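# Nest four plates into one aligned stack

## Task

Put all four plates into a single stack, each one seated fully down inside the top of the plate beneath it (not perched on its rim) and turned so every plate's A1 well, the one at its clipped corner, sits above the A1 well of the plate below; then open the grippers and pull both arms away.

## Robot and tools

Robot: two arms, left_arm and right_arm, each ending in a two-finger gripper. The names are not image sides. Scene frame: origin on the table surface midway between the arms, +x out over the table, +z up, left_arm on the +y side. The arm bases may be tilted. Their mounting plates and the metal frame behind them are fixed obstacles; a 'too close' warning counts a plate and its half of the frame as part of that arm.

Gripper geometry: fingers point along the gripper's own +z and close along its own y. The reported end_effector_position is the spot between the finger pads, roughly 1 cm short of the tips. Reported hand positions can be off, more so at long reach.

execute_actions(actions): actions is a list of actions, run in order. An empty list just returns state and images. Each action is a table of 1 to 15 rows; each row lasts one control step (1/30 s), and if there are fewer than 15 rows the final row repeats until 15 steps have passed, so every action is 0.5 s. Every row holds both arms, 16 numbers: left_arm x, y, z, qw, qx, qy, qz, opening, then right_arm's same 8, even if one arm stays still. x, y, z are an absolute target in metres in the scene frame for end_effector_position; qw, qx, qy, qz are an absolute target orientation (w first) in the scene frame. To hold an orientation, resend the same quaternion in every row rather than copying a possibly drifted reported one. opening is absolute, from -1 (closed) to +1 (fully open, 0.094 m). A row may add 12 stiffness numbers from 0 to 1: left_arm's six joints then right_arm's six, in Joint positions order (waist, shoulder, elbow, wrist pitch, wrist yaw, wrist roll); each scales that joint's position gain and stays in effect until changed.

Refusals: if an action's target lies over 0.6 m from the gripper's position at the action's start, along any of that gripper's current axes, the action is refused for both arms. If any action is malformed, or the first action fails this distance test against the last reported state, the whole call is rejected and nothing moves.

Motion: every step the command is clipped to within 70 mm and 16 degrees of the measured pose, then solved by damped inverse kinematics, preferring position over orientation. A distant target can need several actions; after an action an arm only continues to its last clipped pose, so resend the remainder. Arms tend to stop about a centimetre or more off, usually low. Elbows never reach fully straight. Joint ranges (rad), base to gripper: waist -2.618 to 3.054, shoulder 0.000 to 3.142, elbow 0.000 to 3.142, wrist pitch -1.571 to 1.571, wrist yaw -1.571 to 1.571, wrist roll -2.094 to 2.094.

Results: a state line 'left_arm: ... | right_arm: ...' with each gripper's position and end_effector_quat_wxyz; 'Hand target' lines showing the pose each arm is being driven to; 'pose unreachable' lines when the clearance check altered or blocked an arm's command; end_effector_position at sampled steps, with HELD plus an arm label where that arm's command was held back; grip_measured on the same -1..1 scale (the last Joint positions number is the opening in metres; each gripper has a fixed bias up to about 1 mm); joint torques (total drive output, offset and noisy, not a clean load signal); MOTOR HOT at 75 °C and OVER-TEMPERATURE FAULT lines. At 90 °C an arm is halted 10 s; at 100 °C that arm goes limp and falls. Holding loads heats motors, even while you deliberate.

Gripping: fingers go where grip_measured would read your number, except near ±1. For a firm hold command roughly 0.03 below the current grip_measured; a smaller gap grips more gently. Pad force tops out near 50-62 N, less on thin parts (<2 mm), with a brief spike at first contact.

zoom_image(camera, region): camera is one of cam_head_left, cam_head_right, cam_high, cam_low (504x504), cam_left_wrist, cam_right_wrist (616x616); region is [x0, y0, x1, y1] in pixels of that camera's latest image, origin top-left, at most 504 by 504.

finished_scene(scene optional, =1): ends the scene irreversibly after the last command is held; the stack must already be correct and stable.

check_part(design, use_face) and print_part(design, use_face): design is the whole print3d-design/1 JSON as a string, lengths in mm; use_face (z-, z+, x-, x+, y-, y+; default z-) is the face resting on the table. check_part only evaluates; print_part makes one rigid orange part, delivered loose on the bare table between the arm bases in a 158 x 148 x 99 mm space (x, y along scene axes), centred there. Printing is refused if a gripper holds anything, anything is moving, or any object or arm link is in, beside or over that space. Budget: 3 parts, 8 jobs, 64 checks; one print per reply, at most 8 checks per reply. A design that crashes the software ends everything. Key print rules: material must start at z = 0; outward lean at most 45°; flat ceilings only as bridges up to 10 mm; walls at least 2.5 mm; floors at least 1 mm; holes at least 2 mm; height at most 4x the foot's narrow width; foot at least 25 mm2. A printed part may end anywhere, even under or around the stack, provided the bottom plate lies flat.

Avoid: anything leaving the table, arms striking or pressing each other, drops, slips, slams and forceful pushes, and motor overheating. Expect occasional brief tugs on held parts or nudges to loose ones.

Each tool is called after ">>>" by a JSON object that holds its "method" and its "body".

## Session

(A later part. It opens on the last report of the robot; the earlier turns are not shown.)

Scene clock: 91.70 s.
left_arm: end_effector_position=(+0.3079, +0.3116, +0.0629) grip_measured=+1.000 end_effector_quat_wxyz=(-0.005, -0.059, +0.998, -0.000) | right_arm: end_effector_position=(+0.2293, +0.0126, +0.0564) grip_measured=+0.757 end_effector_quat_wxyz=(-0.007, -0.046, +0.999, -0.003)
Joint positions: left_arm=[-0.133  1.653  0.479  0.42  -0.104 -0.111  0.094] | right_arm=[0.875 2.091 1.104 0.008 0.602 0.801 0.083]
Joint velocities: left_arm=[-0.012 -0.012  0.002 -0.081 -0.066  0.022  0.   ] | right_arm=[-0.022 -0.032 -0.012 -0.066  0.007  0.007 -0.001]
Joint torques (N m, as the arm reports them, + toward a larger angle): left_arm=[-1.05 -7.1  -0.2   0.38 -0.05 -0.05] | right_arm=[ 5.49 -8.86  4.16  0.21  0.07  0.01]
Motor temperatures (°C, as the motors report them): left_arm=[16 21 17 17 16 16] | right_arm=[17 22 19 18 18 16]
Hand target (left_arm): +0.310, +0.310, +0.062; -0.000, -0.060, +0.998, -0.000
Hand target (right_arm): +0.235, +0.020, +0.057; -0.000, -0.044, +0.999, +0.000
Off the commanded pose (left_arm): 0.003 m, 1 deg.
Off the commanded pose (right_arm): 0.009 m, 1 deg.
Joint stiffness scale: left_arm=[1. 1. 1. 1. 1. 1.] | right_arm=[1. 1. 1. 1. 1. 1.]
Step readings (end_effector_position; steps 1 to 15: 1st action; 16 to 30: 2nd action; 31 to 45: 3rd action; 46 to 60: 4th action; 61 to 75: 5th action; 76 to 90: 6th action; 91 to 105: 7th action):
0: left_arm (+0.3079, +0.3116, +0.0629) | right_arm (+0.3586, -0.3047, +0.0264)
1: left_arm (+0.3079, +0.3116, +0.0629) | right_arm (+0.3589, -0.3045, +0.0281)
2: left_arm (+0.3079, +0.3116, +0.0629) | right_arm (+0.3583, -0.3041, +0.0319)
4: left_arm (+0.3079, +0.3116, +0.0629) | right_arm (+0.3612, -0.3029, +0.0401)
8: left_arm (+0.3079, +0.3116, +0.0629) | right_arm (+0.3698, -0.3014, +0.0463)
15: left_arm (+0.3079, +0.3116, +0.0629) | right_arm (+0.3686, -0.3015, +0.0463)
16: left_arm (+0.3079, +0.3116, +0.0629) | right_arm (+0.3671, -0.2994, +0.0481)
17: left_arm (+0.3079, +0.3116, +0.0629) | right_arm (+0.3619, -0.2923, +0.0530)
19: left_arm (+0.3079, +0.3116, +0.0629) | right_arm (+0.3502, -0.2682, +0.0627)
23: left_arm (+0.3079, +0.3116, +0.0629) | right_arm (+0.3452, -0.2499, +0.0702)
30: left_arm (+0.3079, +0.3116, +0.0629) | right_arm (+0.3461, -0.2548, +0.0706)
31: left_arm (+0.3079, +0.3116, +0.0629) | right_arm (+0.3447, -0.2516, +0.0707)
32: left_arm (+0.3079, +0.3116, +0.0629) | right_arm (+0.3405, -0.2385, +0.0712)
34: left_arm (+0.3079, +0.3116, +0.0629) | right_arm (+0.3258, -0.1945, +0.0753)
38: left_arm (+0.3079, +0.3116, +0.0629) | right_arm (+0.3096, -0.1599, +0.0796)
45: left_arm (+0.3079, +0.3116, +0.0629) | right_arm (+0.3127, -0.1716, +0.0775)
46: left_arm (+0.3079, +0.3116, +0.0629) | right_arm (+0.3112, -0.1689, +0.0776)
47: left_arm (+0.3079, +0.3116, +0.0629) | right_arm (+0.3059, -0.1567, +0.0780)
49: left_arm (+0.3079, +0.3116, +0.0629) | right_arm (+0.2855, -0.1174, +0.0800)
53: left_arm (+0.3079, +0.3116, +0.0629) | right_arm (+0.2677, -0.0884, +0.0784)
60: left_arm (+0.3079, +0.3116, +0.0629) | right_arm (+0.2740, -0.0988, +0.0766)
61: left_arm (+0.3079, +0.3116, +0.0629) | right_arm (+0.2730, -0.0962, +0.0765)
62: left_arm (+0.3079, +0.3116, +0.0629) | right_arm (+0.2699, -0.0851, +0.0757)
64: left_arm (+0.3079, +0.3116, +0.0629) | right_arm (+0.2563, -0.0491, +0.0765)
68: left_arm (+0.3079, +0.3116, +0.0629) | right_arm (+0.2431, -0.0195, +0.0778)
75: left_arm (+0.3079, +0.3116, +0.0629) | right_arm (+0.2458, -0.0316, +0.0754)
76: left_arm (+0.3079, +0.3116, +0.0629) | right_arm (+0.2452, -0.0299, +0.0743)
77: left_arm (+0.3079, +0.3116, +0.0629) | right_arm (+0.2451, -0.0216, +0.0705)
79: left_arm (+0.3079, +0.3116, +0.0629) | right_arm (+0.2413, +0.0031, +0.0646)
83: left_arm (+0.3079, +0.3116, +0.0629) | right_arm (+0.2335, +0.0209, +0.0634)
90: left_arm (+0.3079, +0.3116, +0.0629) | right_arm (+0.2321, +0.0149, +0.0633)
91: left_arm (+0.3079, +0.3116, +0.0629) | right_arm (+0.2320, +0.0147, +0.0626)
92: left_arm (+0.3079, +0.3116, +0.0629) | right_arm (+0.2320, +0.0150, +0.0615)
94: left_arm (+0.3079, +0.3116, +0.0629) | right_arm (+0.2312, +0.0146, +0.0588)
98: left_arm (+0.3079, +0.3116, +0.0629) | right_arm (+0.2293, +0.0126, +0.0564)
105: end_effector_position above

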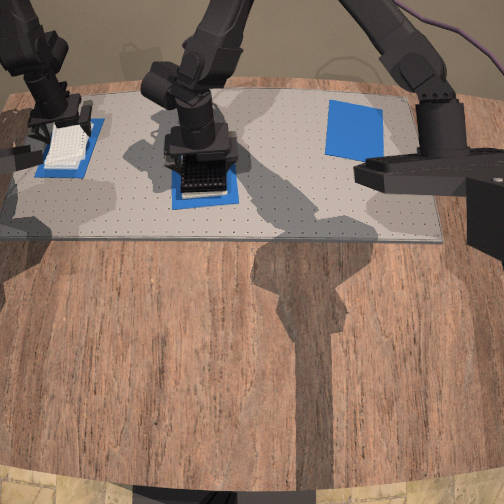

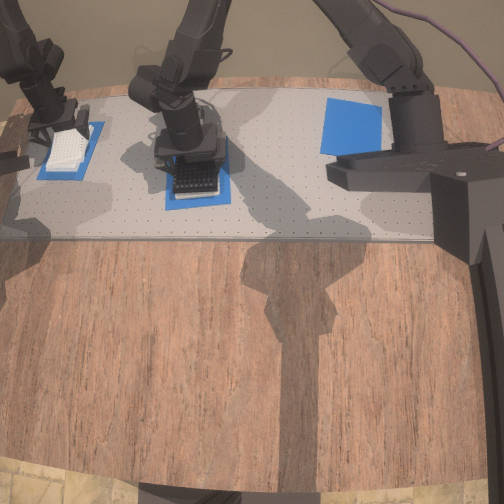

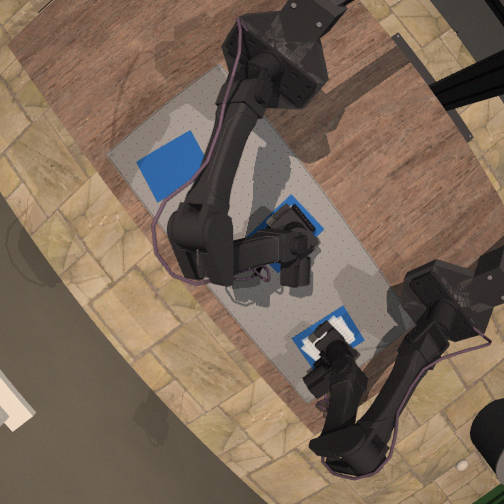

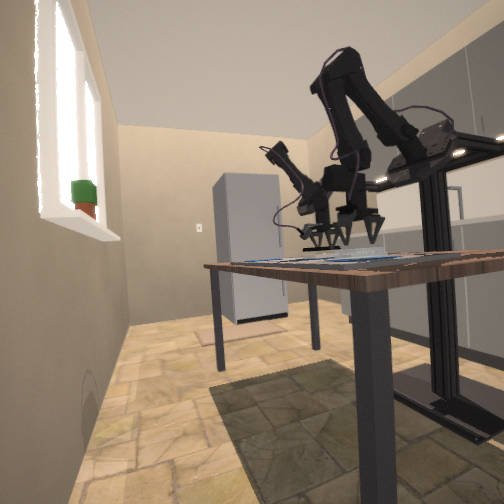

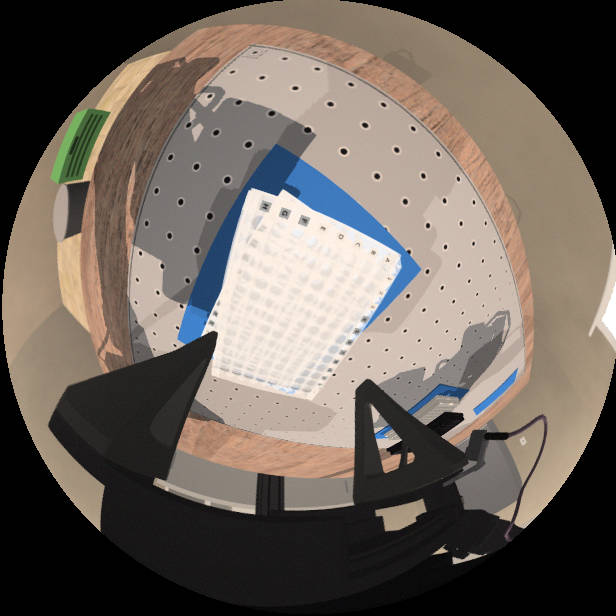

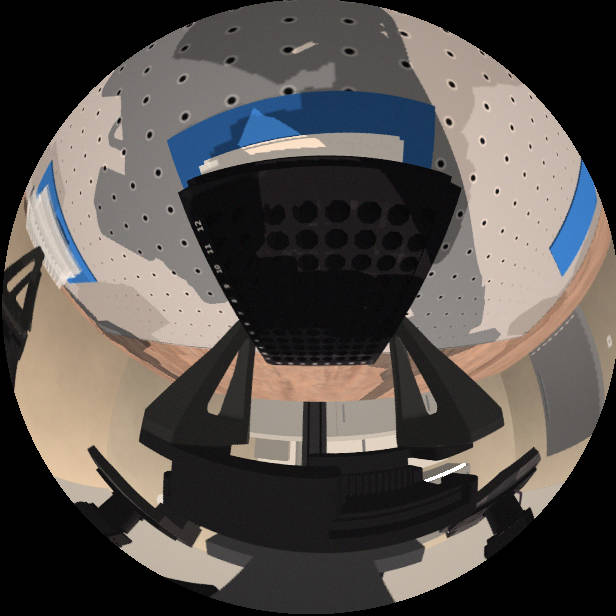

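>>> {"method": "execute_actions", "body": {"actions": [[[0.31,0.31,0.062,0,-0.06,0.998,0,1,0.238,0.026,0.052,0,-0.07,0.9975,0,0.71]],[[0.31,0.31,0.062,0,-0.06,0.998,0,1,0.238,0.026,0.047,0,-0.07,0.9975,0,0.71]]]}}

>>> {"method": "zoom_image", "body": {"camera": "cam_head_left", "region": [165,150,245,215]}}

>>> {"method": "zoom_image", "body": {"camera": "cam_right_wrist", "region": [130,70,500,300]}}

>>> {"method": "zoom_image", "body": {"camera": "cam_left_wrist", "region": [350,360,490,470]}}

Scene clock: 97.33 s.
left_arm: end_effector_position=(+0.3079, +0.3116, +0.0629) grip_measured=+1.000 end_effector_quat_wxyz=(-0.005, -0.059, +0.998, -0.000) | right_arm: end_effector_position=(+0.2331, +0.0166, +0.0465) grip_measured=+0.757 end_effector_quat_wxyz=(-0.004, -0.071, +0.997, -0.008)
Joint positions: left_arm=[-0.133  1.653  0.479  0.42  -0.104 -0.111  0.094] | right_arm=[0.863 2.13  1.148 0.007 0.607 0.742 0.083]
Joint velocities: left_arm=[ 0.002 -0.017  0.017  0.007 -0.007 -0.022  0.   ] | right_arm=[-0.007 -0.002  0.002 -0.037 -0.051 -0.037  0.   ]
Joint torques (N m, as the arm reports them, + toward a larger angle): left_arm=[-1.06 -7.1  -0.2   0.38 -0.04 -0.05] | right_arm=[ 5.54 -8.95  4.52  0.22 -0.02 -0.05]
Motor temperatures (°C, as the motors report them): left_arm=[16 22 17 17 16 16] | right_arm=[18 22 19 18 18 16]
Hand target (left_arm): +0.310, +0.310, +0.062; -0.000, -0.060, +0.998, -0.000
Hand target (right_arm): +0.238, +0.026, +0.047; +0.000, -0.070, +0.998, +0.000
Off the commanded pose (left_arm): 0.003 m, 1 deg.
Off the commanded pose (right_arm): 0.011 m, 1 deg.
Joint stiffness scale: left_arm=[1. 1. 1. 1. 1. 1.] | right_arm=[1. 1. 1. 1. 1. 1.]
Step readings (end_effector_position; steps 1 to 15: 1st action; 16 to 30: 2nd action):
0: left_arm (+0.3079, +0.3116, +0.0629) | right_arm (+0.2491, +0.0241, +0.0557)
1: left_arm (+0.3079, +0.3116, +0.0629) | right_arm (+0.2485, +0.0238, +0.0553)
2: left_arm (+0.3079, +0.3116, +0.0629) | right_arm (+0.2475, +0.0235, +0.0547)
4: left_arm (+0.3079, +0.3116, +0.0629) | right_arm (+0.2442, +0.0219, +0.0526)
8: left_arm (+0.3079, +0.3116, +0.0629) | right_arm (+0.2387, +0.0188, +0.0498)
15: left_arm (+0.3079, +0.3116, +0.0629) | right_arm (+0.2382, +0.0184, +0.0497)
16: left_arm (+0.3079, +0.3116, +0.0629) | right_arm (+0.2380, +0.0183, +0.0495)
17: left_arm (+0.3079, +0.3116, +0.0629) | right_arm (+0.2374, +0.0180, +0.0491)
19: left_arm (+0.3079, +0.3116, +0.0629) | right_arm (+0.2356, +0.0174, +0.0480)
23: left_arm (+0.3079, +0.3116, +0.0629) | right_arm (+0.2333, +0.0166, +0.0466)
30: end_effector_position above

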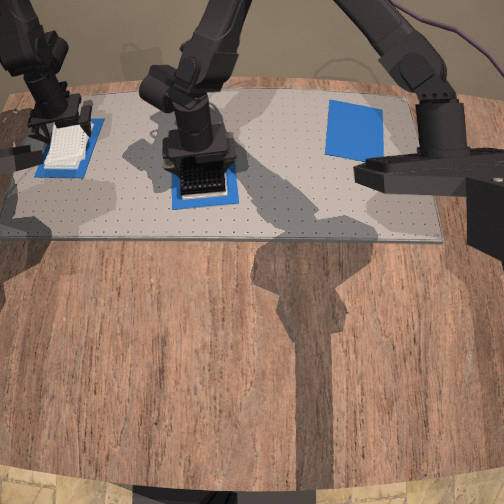

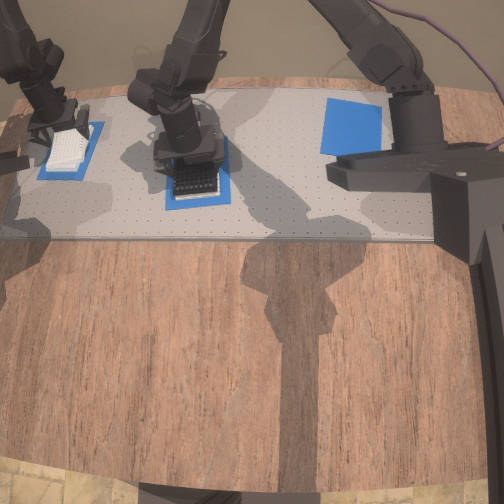

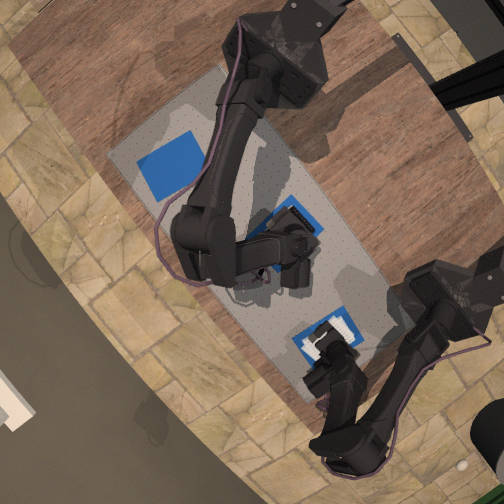

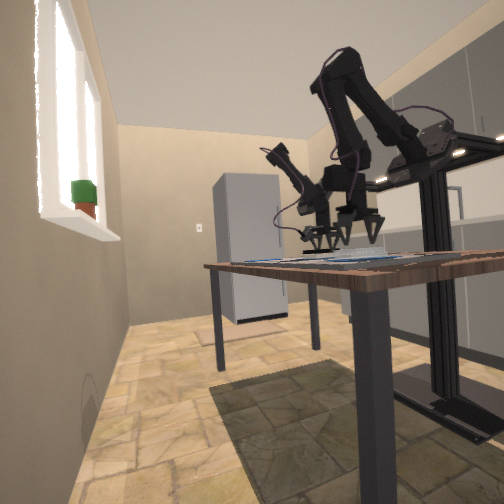

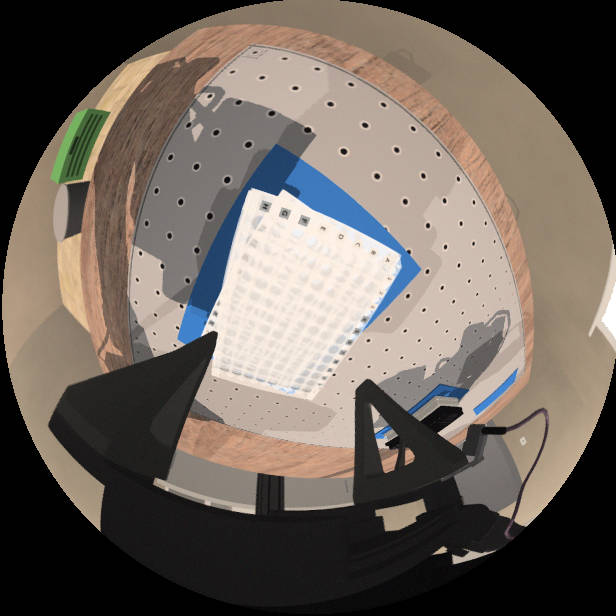

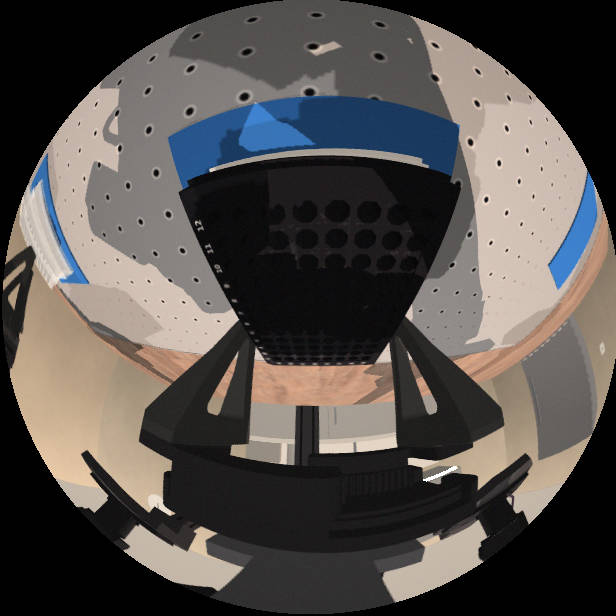

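Region (165, 150, 245, 215) of cam_head_left's 504x504 image, scaled by 6.300, with more detail than that image has; it fills the top 410 rows of this view, and the rest is white.

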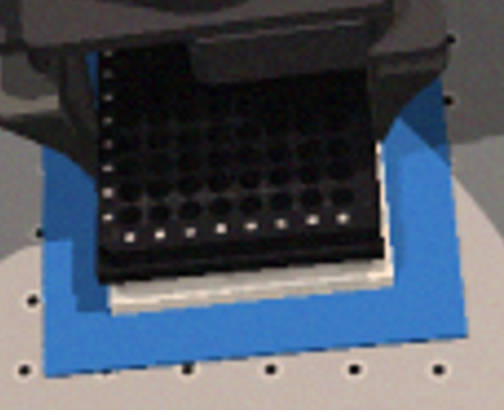

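Region (130, 70, 500, 300) of cam_right_wrist's 616x616 image, scaled by 1.362, with more detail than that image has; it fills the top 313 rows of this view, and the rest is white.

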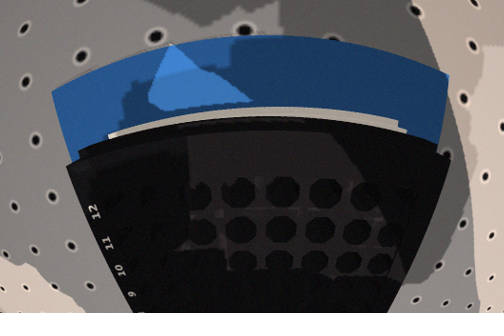

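Region (350, 360, 490, 470) of cam_left_wrist's 616x616 image, scaled by 3.600, with more detail than that image has; it fills the top 396 rows of this view, and the rest is white.

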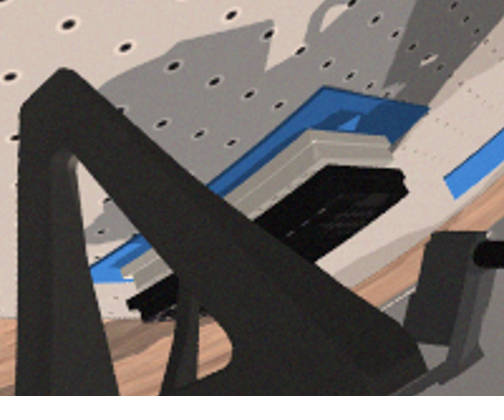

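>>> {"method": "execute_actions", "body": {"actions": [[[0.31,0.31,0.062,0,-0.06,0.998,0,1,0.241,0.026,0.043,0,-0.078,0.997,0,0.71]],[[0.31,0.31,0.062,0,-0.06,0.998,0,1,0.241,0.026,0.043,0,-0.078,0.997,0,0.71]]]}}

>>> {"method": "zoom_image", "body": {"camera": "cam_head_left", "region": [165,150,245,215]}}

>>> {"method": "zoom_image", "body": {"camera": "cam_right_wrist", "region": [130,70,500,300]}}

>>> {"method": "zoom_image", "body": {"camera": "cam_left_wrist", "region": [350,360,490,470]}}

Scene clock: 107.73 s.
left_arm: end_effector_position=(+0.3079, +0.3116, +0.0629) grip_measured=+1.000 end_effector_quat_wxyz=(-0.005, -0.059, +0.998, -0.000) | right_arm: end_effector_position=(+0.2379, +0.0170, +0.0432) grip_measured=+0.757 end_effector_quat_wxyz=(-0.003, -0.078, +0.997, -0.008)
Joint positions: left_arm=[-0.133  1.653  0.479  0.42  -0.104 -0.111  0.094] | right_arm=[0.852 2.136 1.162 0.006 0.601 0.715 0.083]
Joint velocities: left_arm=[-0.022  0.007 -0.017  0.007 -0.051 -0.022  0.   ] | right_arm=[ 0.002 -0.017  0.002  0.022  0.037 -0.081 -0.001]
Joint torques (N m, as the arm reports them, + toward a larger angle): left_arm=[-1.05 -7.12 -0.21  0.38 -0.05 -0.05] | right_arm=[ 5.58 -8.72  4.23  0.26 -0.02 -0.04]
Motor temperatures (°C, as the motors report them): left_arm=[16 22 17 17 16 16] | right_arm=[19 23 19 18 18 16]
Hand target (left_arm): +0.310, +0.310, +0.062; -0.000, -0.060, +0.998, -0.000
Hand target (right_arm): +0.241, +0.026, +0.043; +0.000, -0.078, +0.997, +0.000
Off the commanded pose (left_arm): 0.003 m, 1 deg.
Off the commanded pose (right_arm): 0.010 m, 1 deg.
Joint stiffness scale: left_arm=[1. 1. 1. 1. 1. 1.] | right_arm=[1. 1. 1. 1. 1. 1.]
Step readings (end_effector_position; steps 1 to 15: 1st action; 16 to 30: 2nd action):
0: left_arm (+0.3079, +0.3116, +0.0629) | right_arm (+0.2331, +0.0166, +0.0465)
1: left_arm (+0.3079, +0.3116, +0.0629) | right_arm (+0.2336, +0.0169, +0.0464)
2: left_arm (+0.3079, +0.3116, +0.0629) | right_arm (+0.2343, +0.0174, +0.0458)
4: left_arm (+0.3079, +0.3116, +0.0629) | right_arm (+0.2362, +0.0177, +0.0445)
8: left_arm (+0.3079, +0.3116, +0.0629) | right_arm (+0.2381, +0.0167, +0.0432)
15: left_arm (+0.3079, +0.3116, +0.0629) | right_arm (+0.2380, +0.0169, +0.0432)
16: left_arm (+0.3079, +0.3116, +0.0629) | right_arm (+0.2379, +0.0169, +0.0432)
17: left_arm (+0.3079, +0.3116, +0.0629) | right_arm (+0.2379, +0.0169, +0.0432)
19: left_arm (+0.3079, +0.3116, +0.0629) | right_arm (+0.2379, +0.0169, +0.0432)
23: left_arm (+0.3079, +0.3116, +0.0629) | right_arm (+0.2379, +0.0169, +0.0432)
30: end_effector_position above

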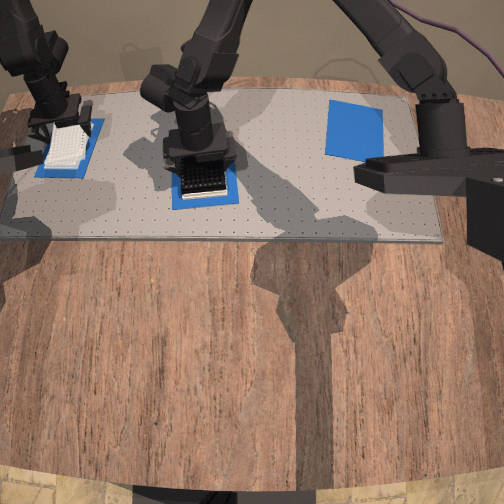

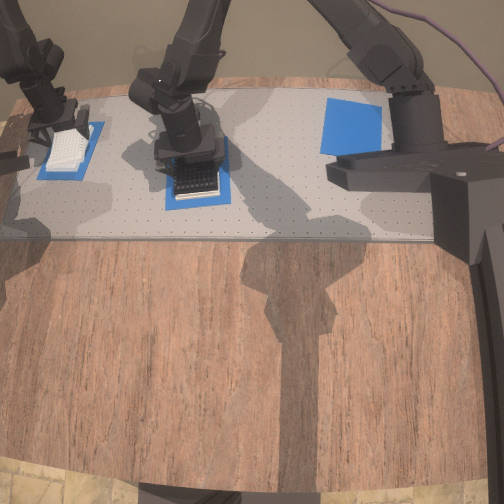

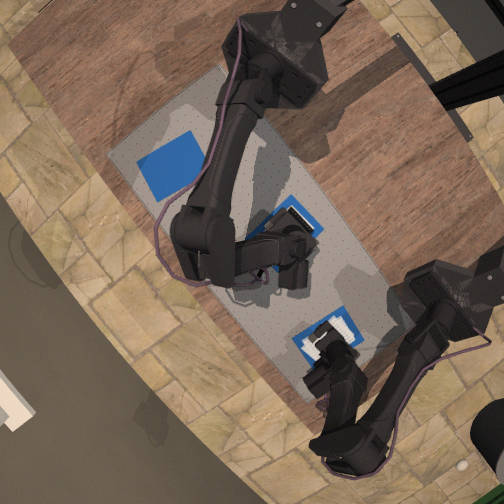

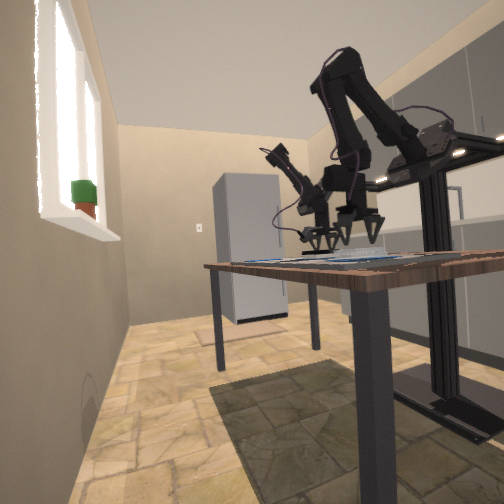

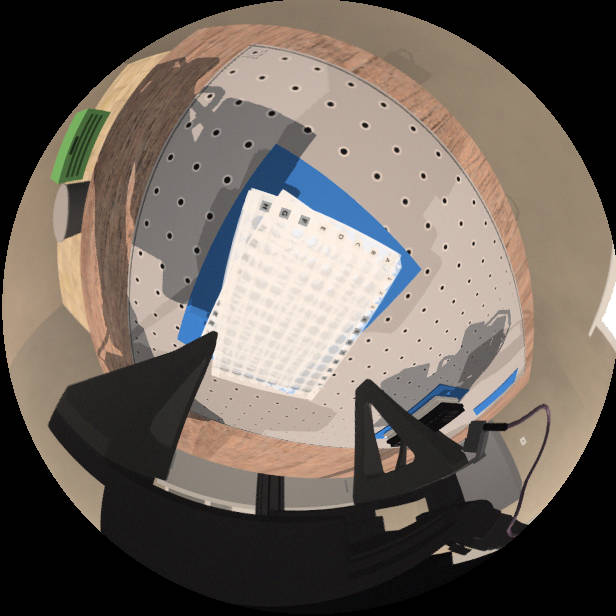

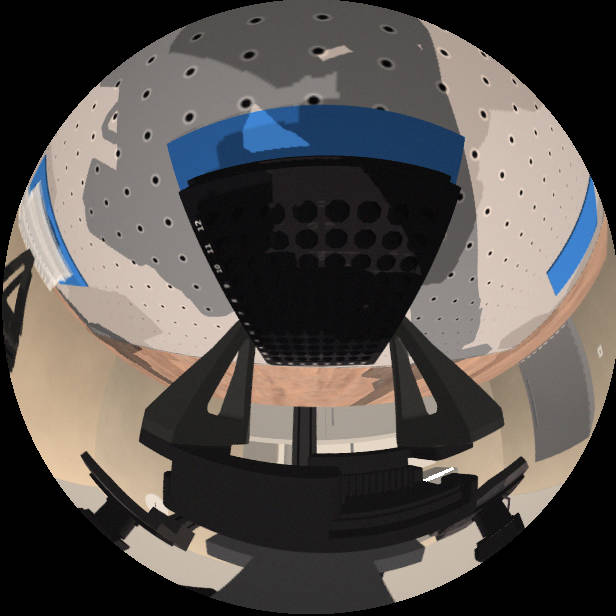

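Region (165, 150, 245, 215) of cam_head_left's 504x504 image, scaled by 6.300, with more detail than that image has; it fills the top 410 rows of this view, and the rest is white.

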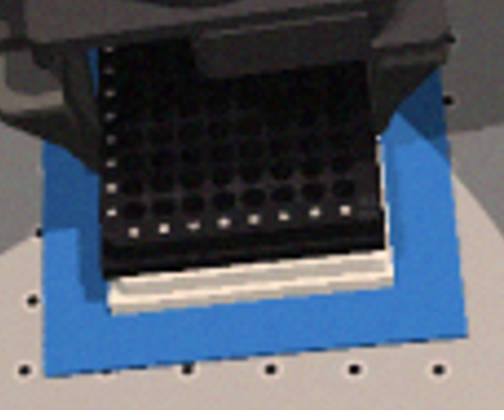

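Region (130, 70, 500, 300) of cam_right_wrist's 616x616 image, scaled by 1.362, with more detail than that image has; it fills the top 313 rows of this view, and the rest is white.

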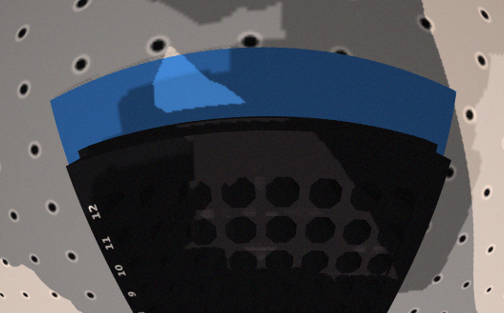

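Region (350, 360, 490, 470) of cam_left_wrist's 616x616 image, scaled by 3.600, with more detail than that image has; it fills the top 396 rows of this view, and the rest is white.

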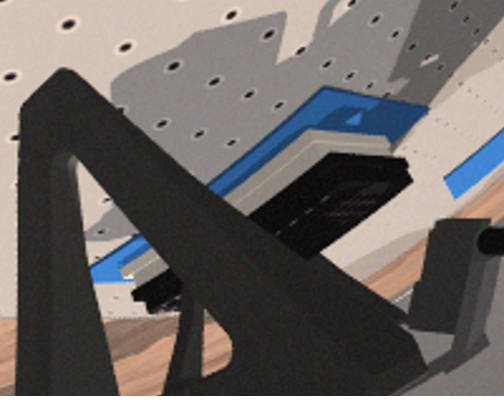

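>>> {"method": "execute_actions", "body": {"actions": [[[0.31,0.31,0.062,0,-0.06,0.998,0,1,0.237,0.025,0.042,0,-0.078,0.997,0,0.71]],[[0.31,0.31,0.062,0,-0.06,0.998,0,1,0.237,0.025,0.042,0,-0.078,0.997,0,0.71]]]}}

>>> {"method": "zoom_image", "body": {"camera": "cam_head_left", "region": [165,150,245,215]}}

>>> {"method": "zoom_image", "body": {"camera": "cam_right_wrist", "region": [130,70,500,300]}}

>>> {"method": "zoom_image", "body": {"camera": "cam_high", "region": [260,185,340,255]}}

Scene clock: 122.87 s.
left_arm: end_effector_position=(+0.3079, +0.3116, +0.0629) grip_measured=+1.000 end_effector_quat_wxyz=(-0.005, -0.059, +0.998, -0.000) | right_arm: end_effector_position=(+0.2379, +0.0170, +0.0432) grip_measured=+0.757 end_effector_quat_wxyz=(-0.003, -0.078, +0.997, -0.008)
Joint positions: left_arm=[-0.133  1.653  0.479  0.42  -0.104 -0.111  0.094] | right_arm=[0.852 2.136 1.162 0.006 0.601 0.715 0.083]
Joint velocities: left_arm=[-0.002  0.012 -0.002  0.051 -0.051 -0.022  0.   ] | right_arm=[ 0.012 -0.017  0.007  0.022 -0.007 -0.007 -0.001]
Joint torques (N m, as the arm reports them, + toward a larger angle): left_arm=[-1.05 -7.11 -0.21  0.38 -0.04 -0.05] | right_arm=[ 5.88 -8.16  3.37  0.37 -0.02  0.  ]
Motor temperatures (°C, as the motors report them): left_arm=[16 22 17 17 16 16] | right_arm=[19 23 19 18 18 16]
Hand target (left_arm): +0.310, +0.310, +0.062; -0.000, -0.060, +0.998, -0.000
Hand target (right_arm): +0.237, +0.025, +0.042; +0.000, -0.078, +0.997, -0.000
Off the commanded pose (left_arm): 0.003 m, 1 deg.
Off the commanded pose (right_arm): 0.008 m, 1 deg.
Joint stiffness scale: left_arm=[1. 1. 1. 1. 1. 1.] | right_arm=[1. 1. 1. 1. 1. 1.]
Step readings (end_effector_position; steps 1 to 15: 1st action; 16 to 30: 2nd action):
0: left_arm (+0.3079, +0.3116, +0.0629) | right_arm (+0.2379, +0.0170, +0.0432)
1: left_arm (+0.3079, +0.3116, +0.0629) | right_arm (+0.2379, +0.0170, +0.0432)
2: left_arm (+0.3079, +0.3116, +0.0629) | right_arm (+0.2379, +0.0170, +0.0432)
4: left_arm (+0.3079, +0.3116, +0.0629) | right_arm (+0.2379, +0.0170, +0.0432)
8: left_arm (+0.3079, +0.3116, +0.0629) | right_arm (+0.2379, +0.0170, +0.0432)
15: left_arm (+0.3079, +0.3116, +0.0629) | right_arm (+0.2379, +0.0170, +0.0432)
16: left_arm (+0.3079, +0.3116, +0.0629) | right_arm (+0.2379, +0.0170, +0.0432)
17: left_arm (+0.3079, +0.3116, +0.0629) | right_arm (+0.2379, +0.0170, +0.0432)
19: left_arm (+0.3079, +0.3116, +0.0629) | right_arm (+0.2379, +0.0170, +0.0432)
23: left_arm (+0.3079, +0.3116, +0.0629) | right_arm (+0.2379, +0.0170, +0.0432)
30: end_effector_position above

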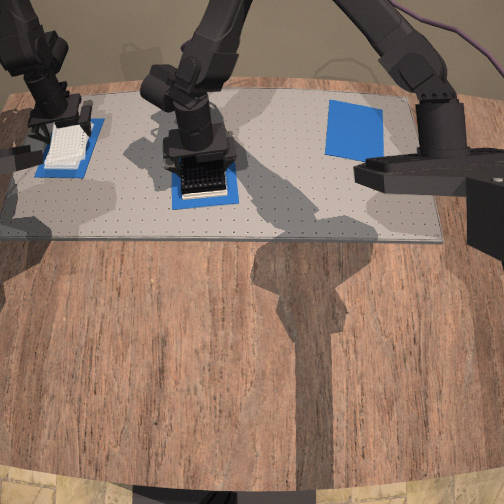

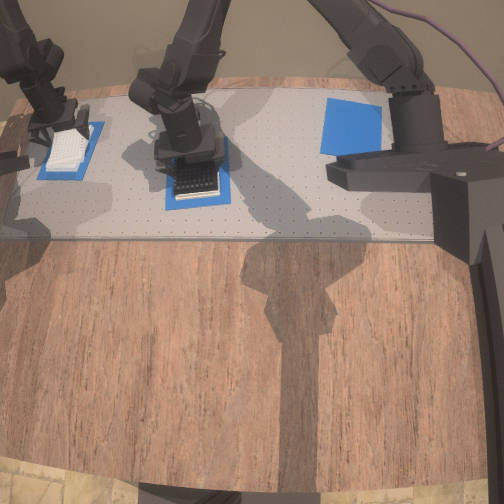

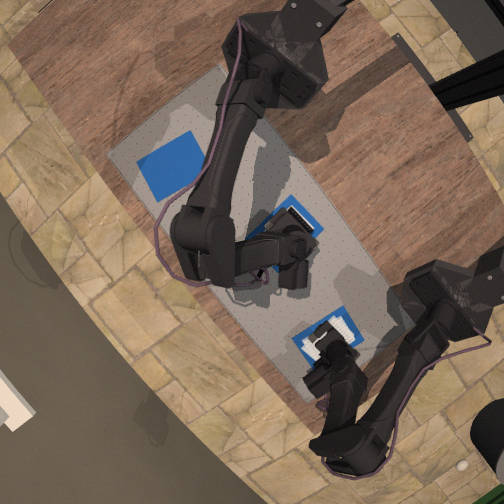

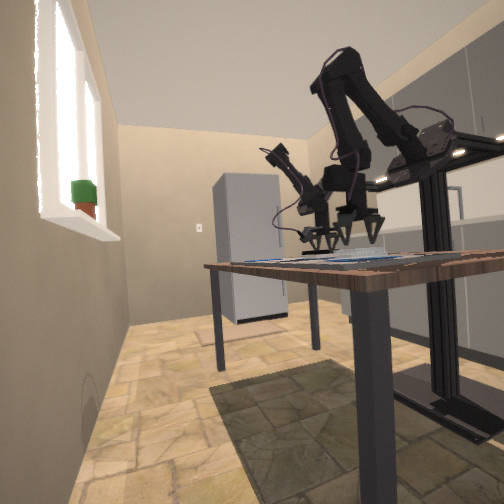

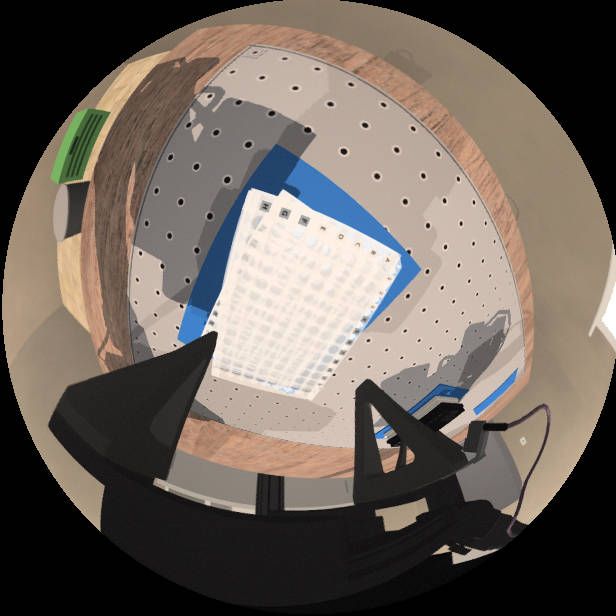

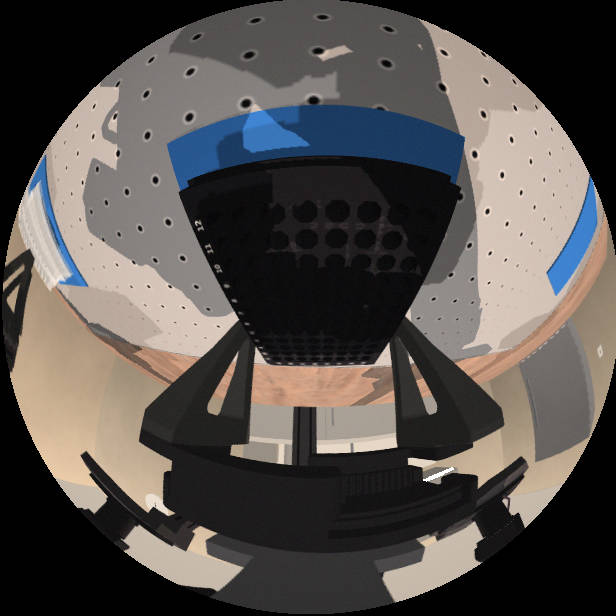

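Region (165, 150, 245, 215) of cam_head_left's 504x504 image, scaled by 6.300, with more detail than that image has; it fills the top 410 rows of this view, and the rest is white.

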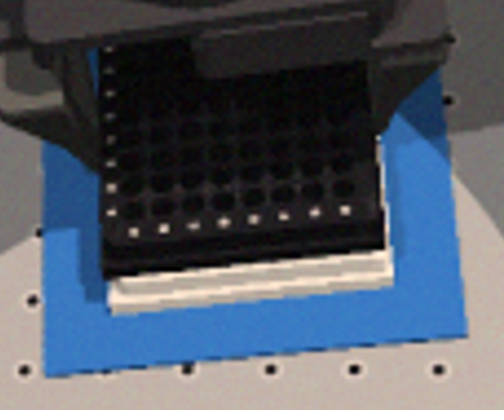

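Region (130, 70, 500, 300) of cam_right_wrist's 616x616 image, scaled by 1.362, with more detail than that image has; it fills the top 313 rows of this view, and the rest is white.

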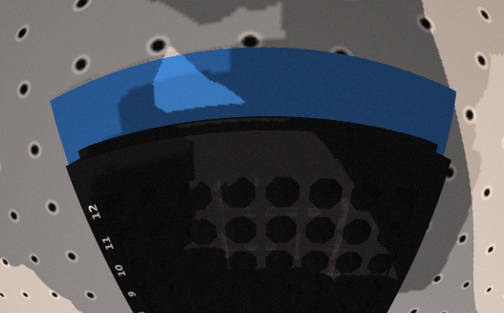

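Region (260, 185, 340, 255) of cam_high's 504x504 image, scaled by 6.300, with more detail than that image has; it fills the top 441 rows of this view, and the rest is white.

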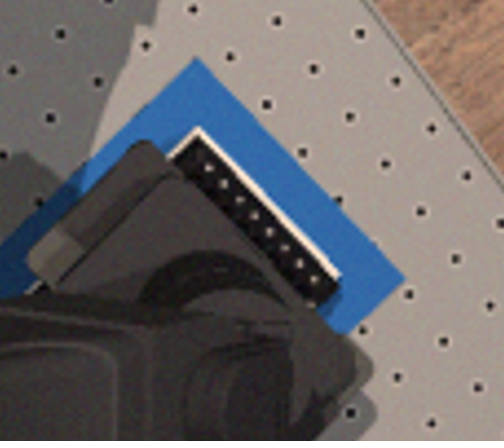

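>>> {"method": "execute_actions", "body": {"actions": [[[0.31,0.31,0.062,0,-0.06,0.998,0,1,0.232,0.022,0.042,0,-0.078,0.997,0,0.71]],[[0.31,0.31,0.062,0,-0.06,0.998,0,1,0.232,0.022,0.042,0,-0.078,0.997,0,0.71]]]}}

>>> {"method": "zoom_image", "body": {"camera": "cam_head_left", "region": [165,150,245,215]}}

>>> {"method": "zoom_image", "body": {"camera": "cam_right_wrist", "region": [130,70,500,300]}}

>>> {"method": "zoom_image", "body": {"camera": "cam_high", "region": [260,185,340,255]}}

Scene clock: 130.17 s.
left_arm: end_effector_position=(+0.3079, +0.3116, +0.0629) grip_measured=+1.000 end_effector_quat_wxyz=(-0.005, -0.059, +0.998, -0.000) | right_arm: end_effector_position=(+0.2374, +0.0180, +0.0418) grip_measured=+0.757 end_effector_quat_wxyz=(-0.002, -0.076, +0.997, -0.006)
Joint positions: left_arm=[-0.133  1.653  0.479  0.42  -0.104 -0.111  0.094] | right_arm=[0.852 2.141 1.162 0.018 0.601 0.715 0.083]
Joint velocities: left_arm=[ 0.002 -0.012 -0.012 -0.022 -0.007 -0.051  0.   ] | right_arm=[ 0.002  0.017 -0.037 -0.022  0.022 -0.007 -0.   ]
Joint torques (N m, as the arm reports them, + toward a larger angle): left_arm=[-1.05 -7.1  -0.21  0.38 -0.04 -0.05] | right_arm=[ 6.21 -8.73  1.23  0.46  0.    0.03]
Motor temperatures (°C, as the motors report them): left_arm=[16 22 17 17 16 16] | right_arm=[19 23 19 18 18 16]
Hand target (left_arm): +0.310, +0.310, +0.062; -0.000, -0.060, +0.998, -0.000
Hand target (right_arm): +0.232, +0.022, +0.042; -0.000, -0.078, +0.997, -0.000
Off the commanded pose (left_arm): 0.003 m, 1 deg.
Off the commanded pose (right_arm): 0.007 m, 1 deg.
Joint stiffness scale: left_arm=[1. 1. 1. 1. 1. 1.] | right_arm=[1. 1. 1. 1. 1. 1.]
Step readings (end_effector_position; steps 1 to 15: 1st action; 16 to 30: 2nd action):
0: left_arm (+0.3079, +0.3116, +0.0629) | right_arm (+0.2379, +0.0170, +0.0432)
1: left_arm (+0.3079, +0.3116, +0.0629) | right_arm (+0.2380, +0.0172, +0.0432)
2: left_arm (+0.3079, +0.3116, +0.0629) | right_arm (+0.2381, +0.0175, +0.0430)
4: left_arm (+0.3079, +0.3116, +0.0629) | right_arm (+0.2379, +0.0178, +0.0424)
8: left_arm (+0.3079, +0.3116, +0.0629) | right_arm (+0.2374, +0.0180, +0.0418)
15: left_arm (+0.3079, +0.3116, +0.0629) | right_arm (+0.2374, +0.0180, +0.0418)
16: left_arm (+0.3079, +0.3116, +0.0629) | right_arm (+0.2374, +0.0180, +0.0418)
17: left_arm (+0.3079, +0.3116, +0.0629) | right_arm (+0.2374, +0.0180, +0.0418)
19: left_arm (+0.3079, +0.3116, +0.0629) | right_arm (+0.2374, +0.0180, +0.0418)
23: left_arm (+0.3079, +0.3116, +0.0629) | right_arm (+0.2374, +0.0180, +0.0418)
30: end_effector_position above

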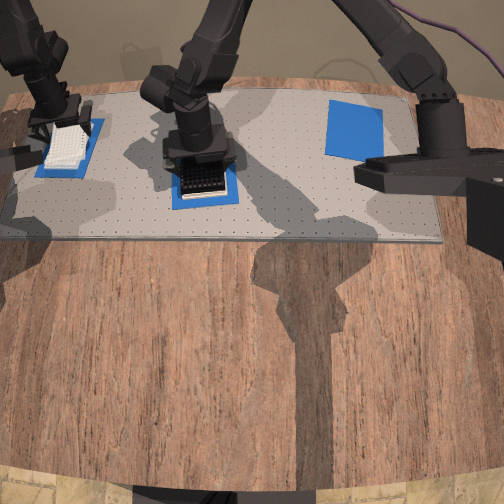

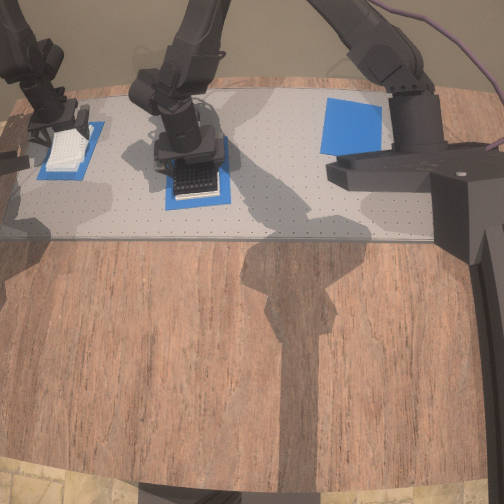

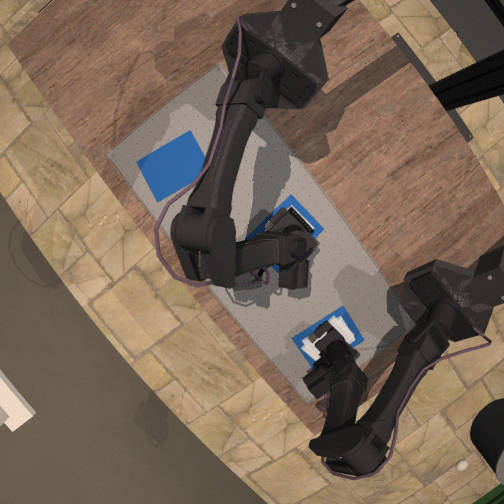

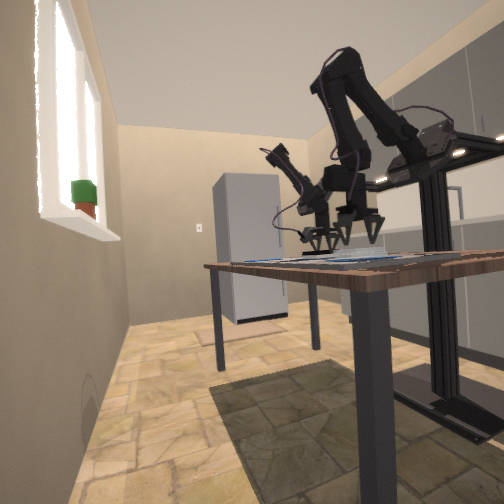

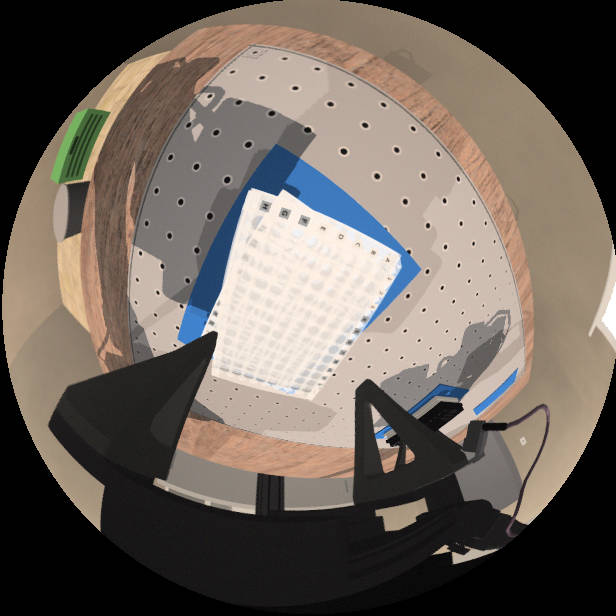

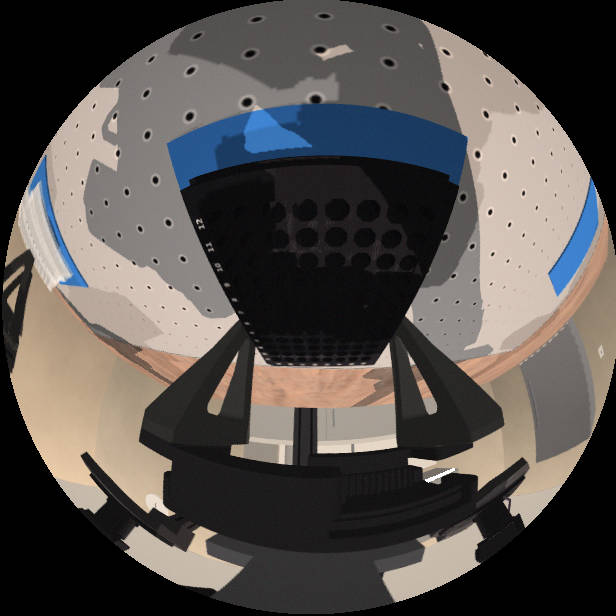

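Region (165, 150, 245, 215) of cam_head_left's 504x504 image, scaled by 6.300, with more detail than that image has; it fills the top 410 rows of this view, and the rest is white.

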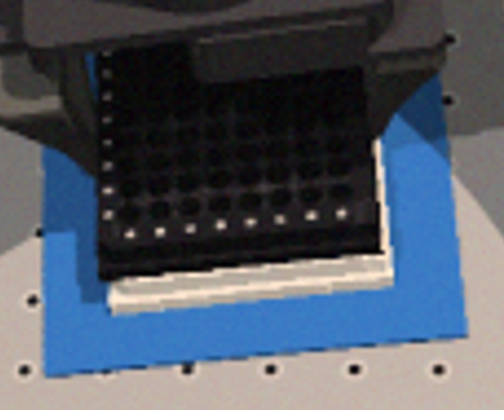

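Region (130, 70, 500, 300) of cam_right_wrist's 616x616 image, scaled by 1.362, with more detail than that image has; it fills the top 313 rows of this view, and the rest is white.

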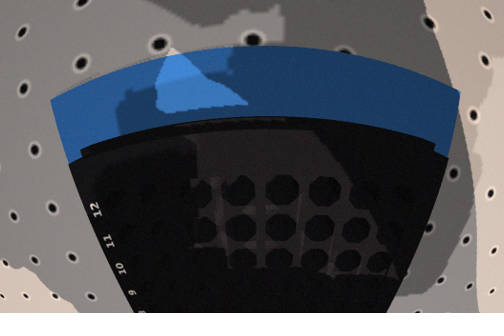

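Region (260, 185, 340, 255) of cam_high's 504x504 image, scaled by 6.300, with more detail than that image has; it fills the top 441 rows of this view, and the rest is white.

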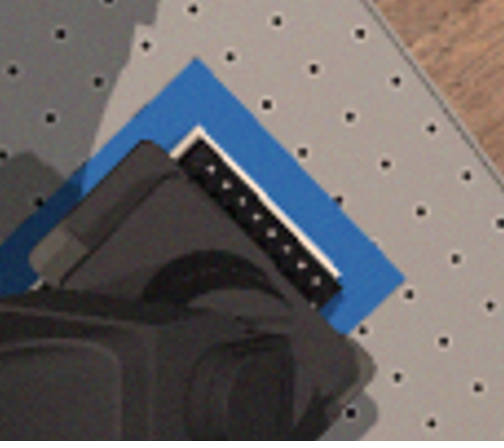

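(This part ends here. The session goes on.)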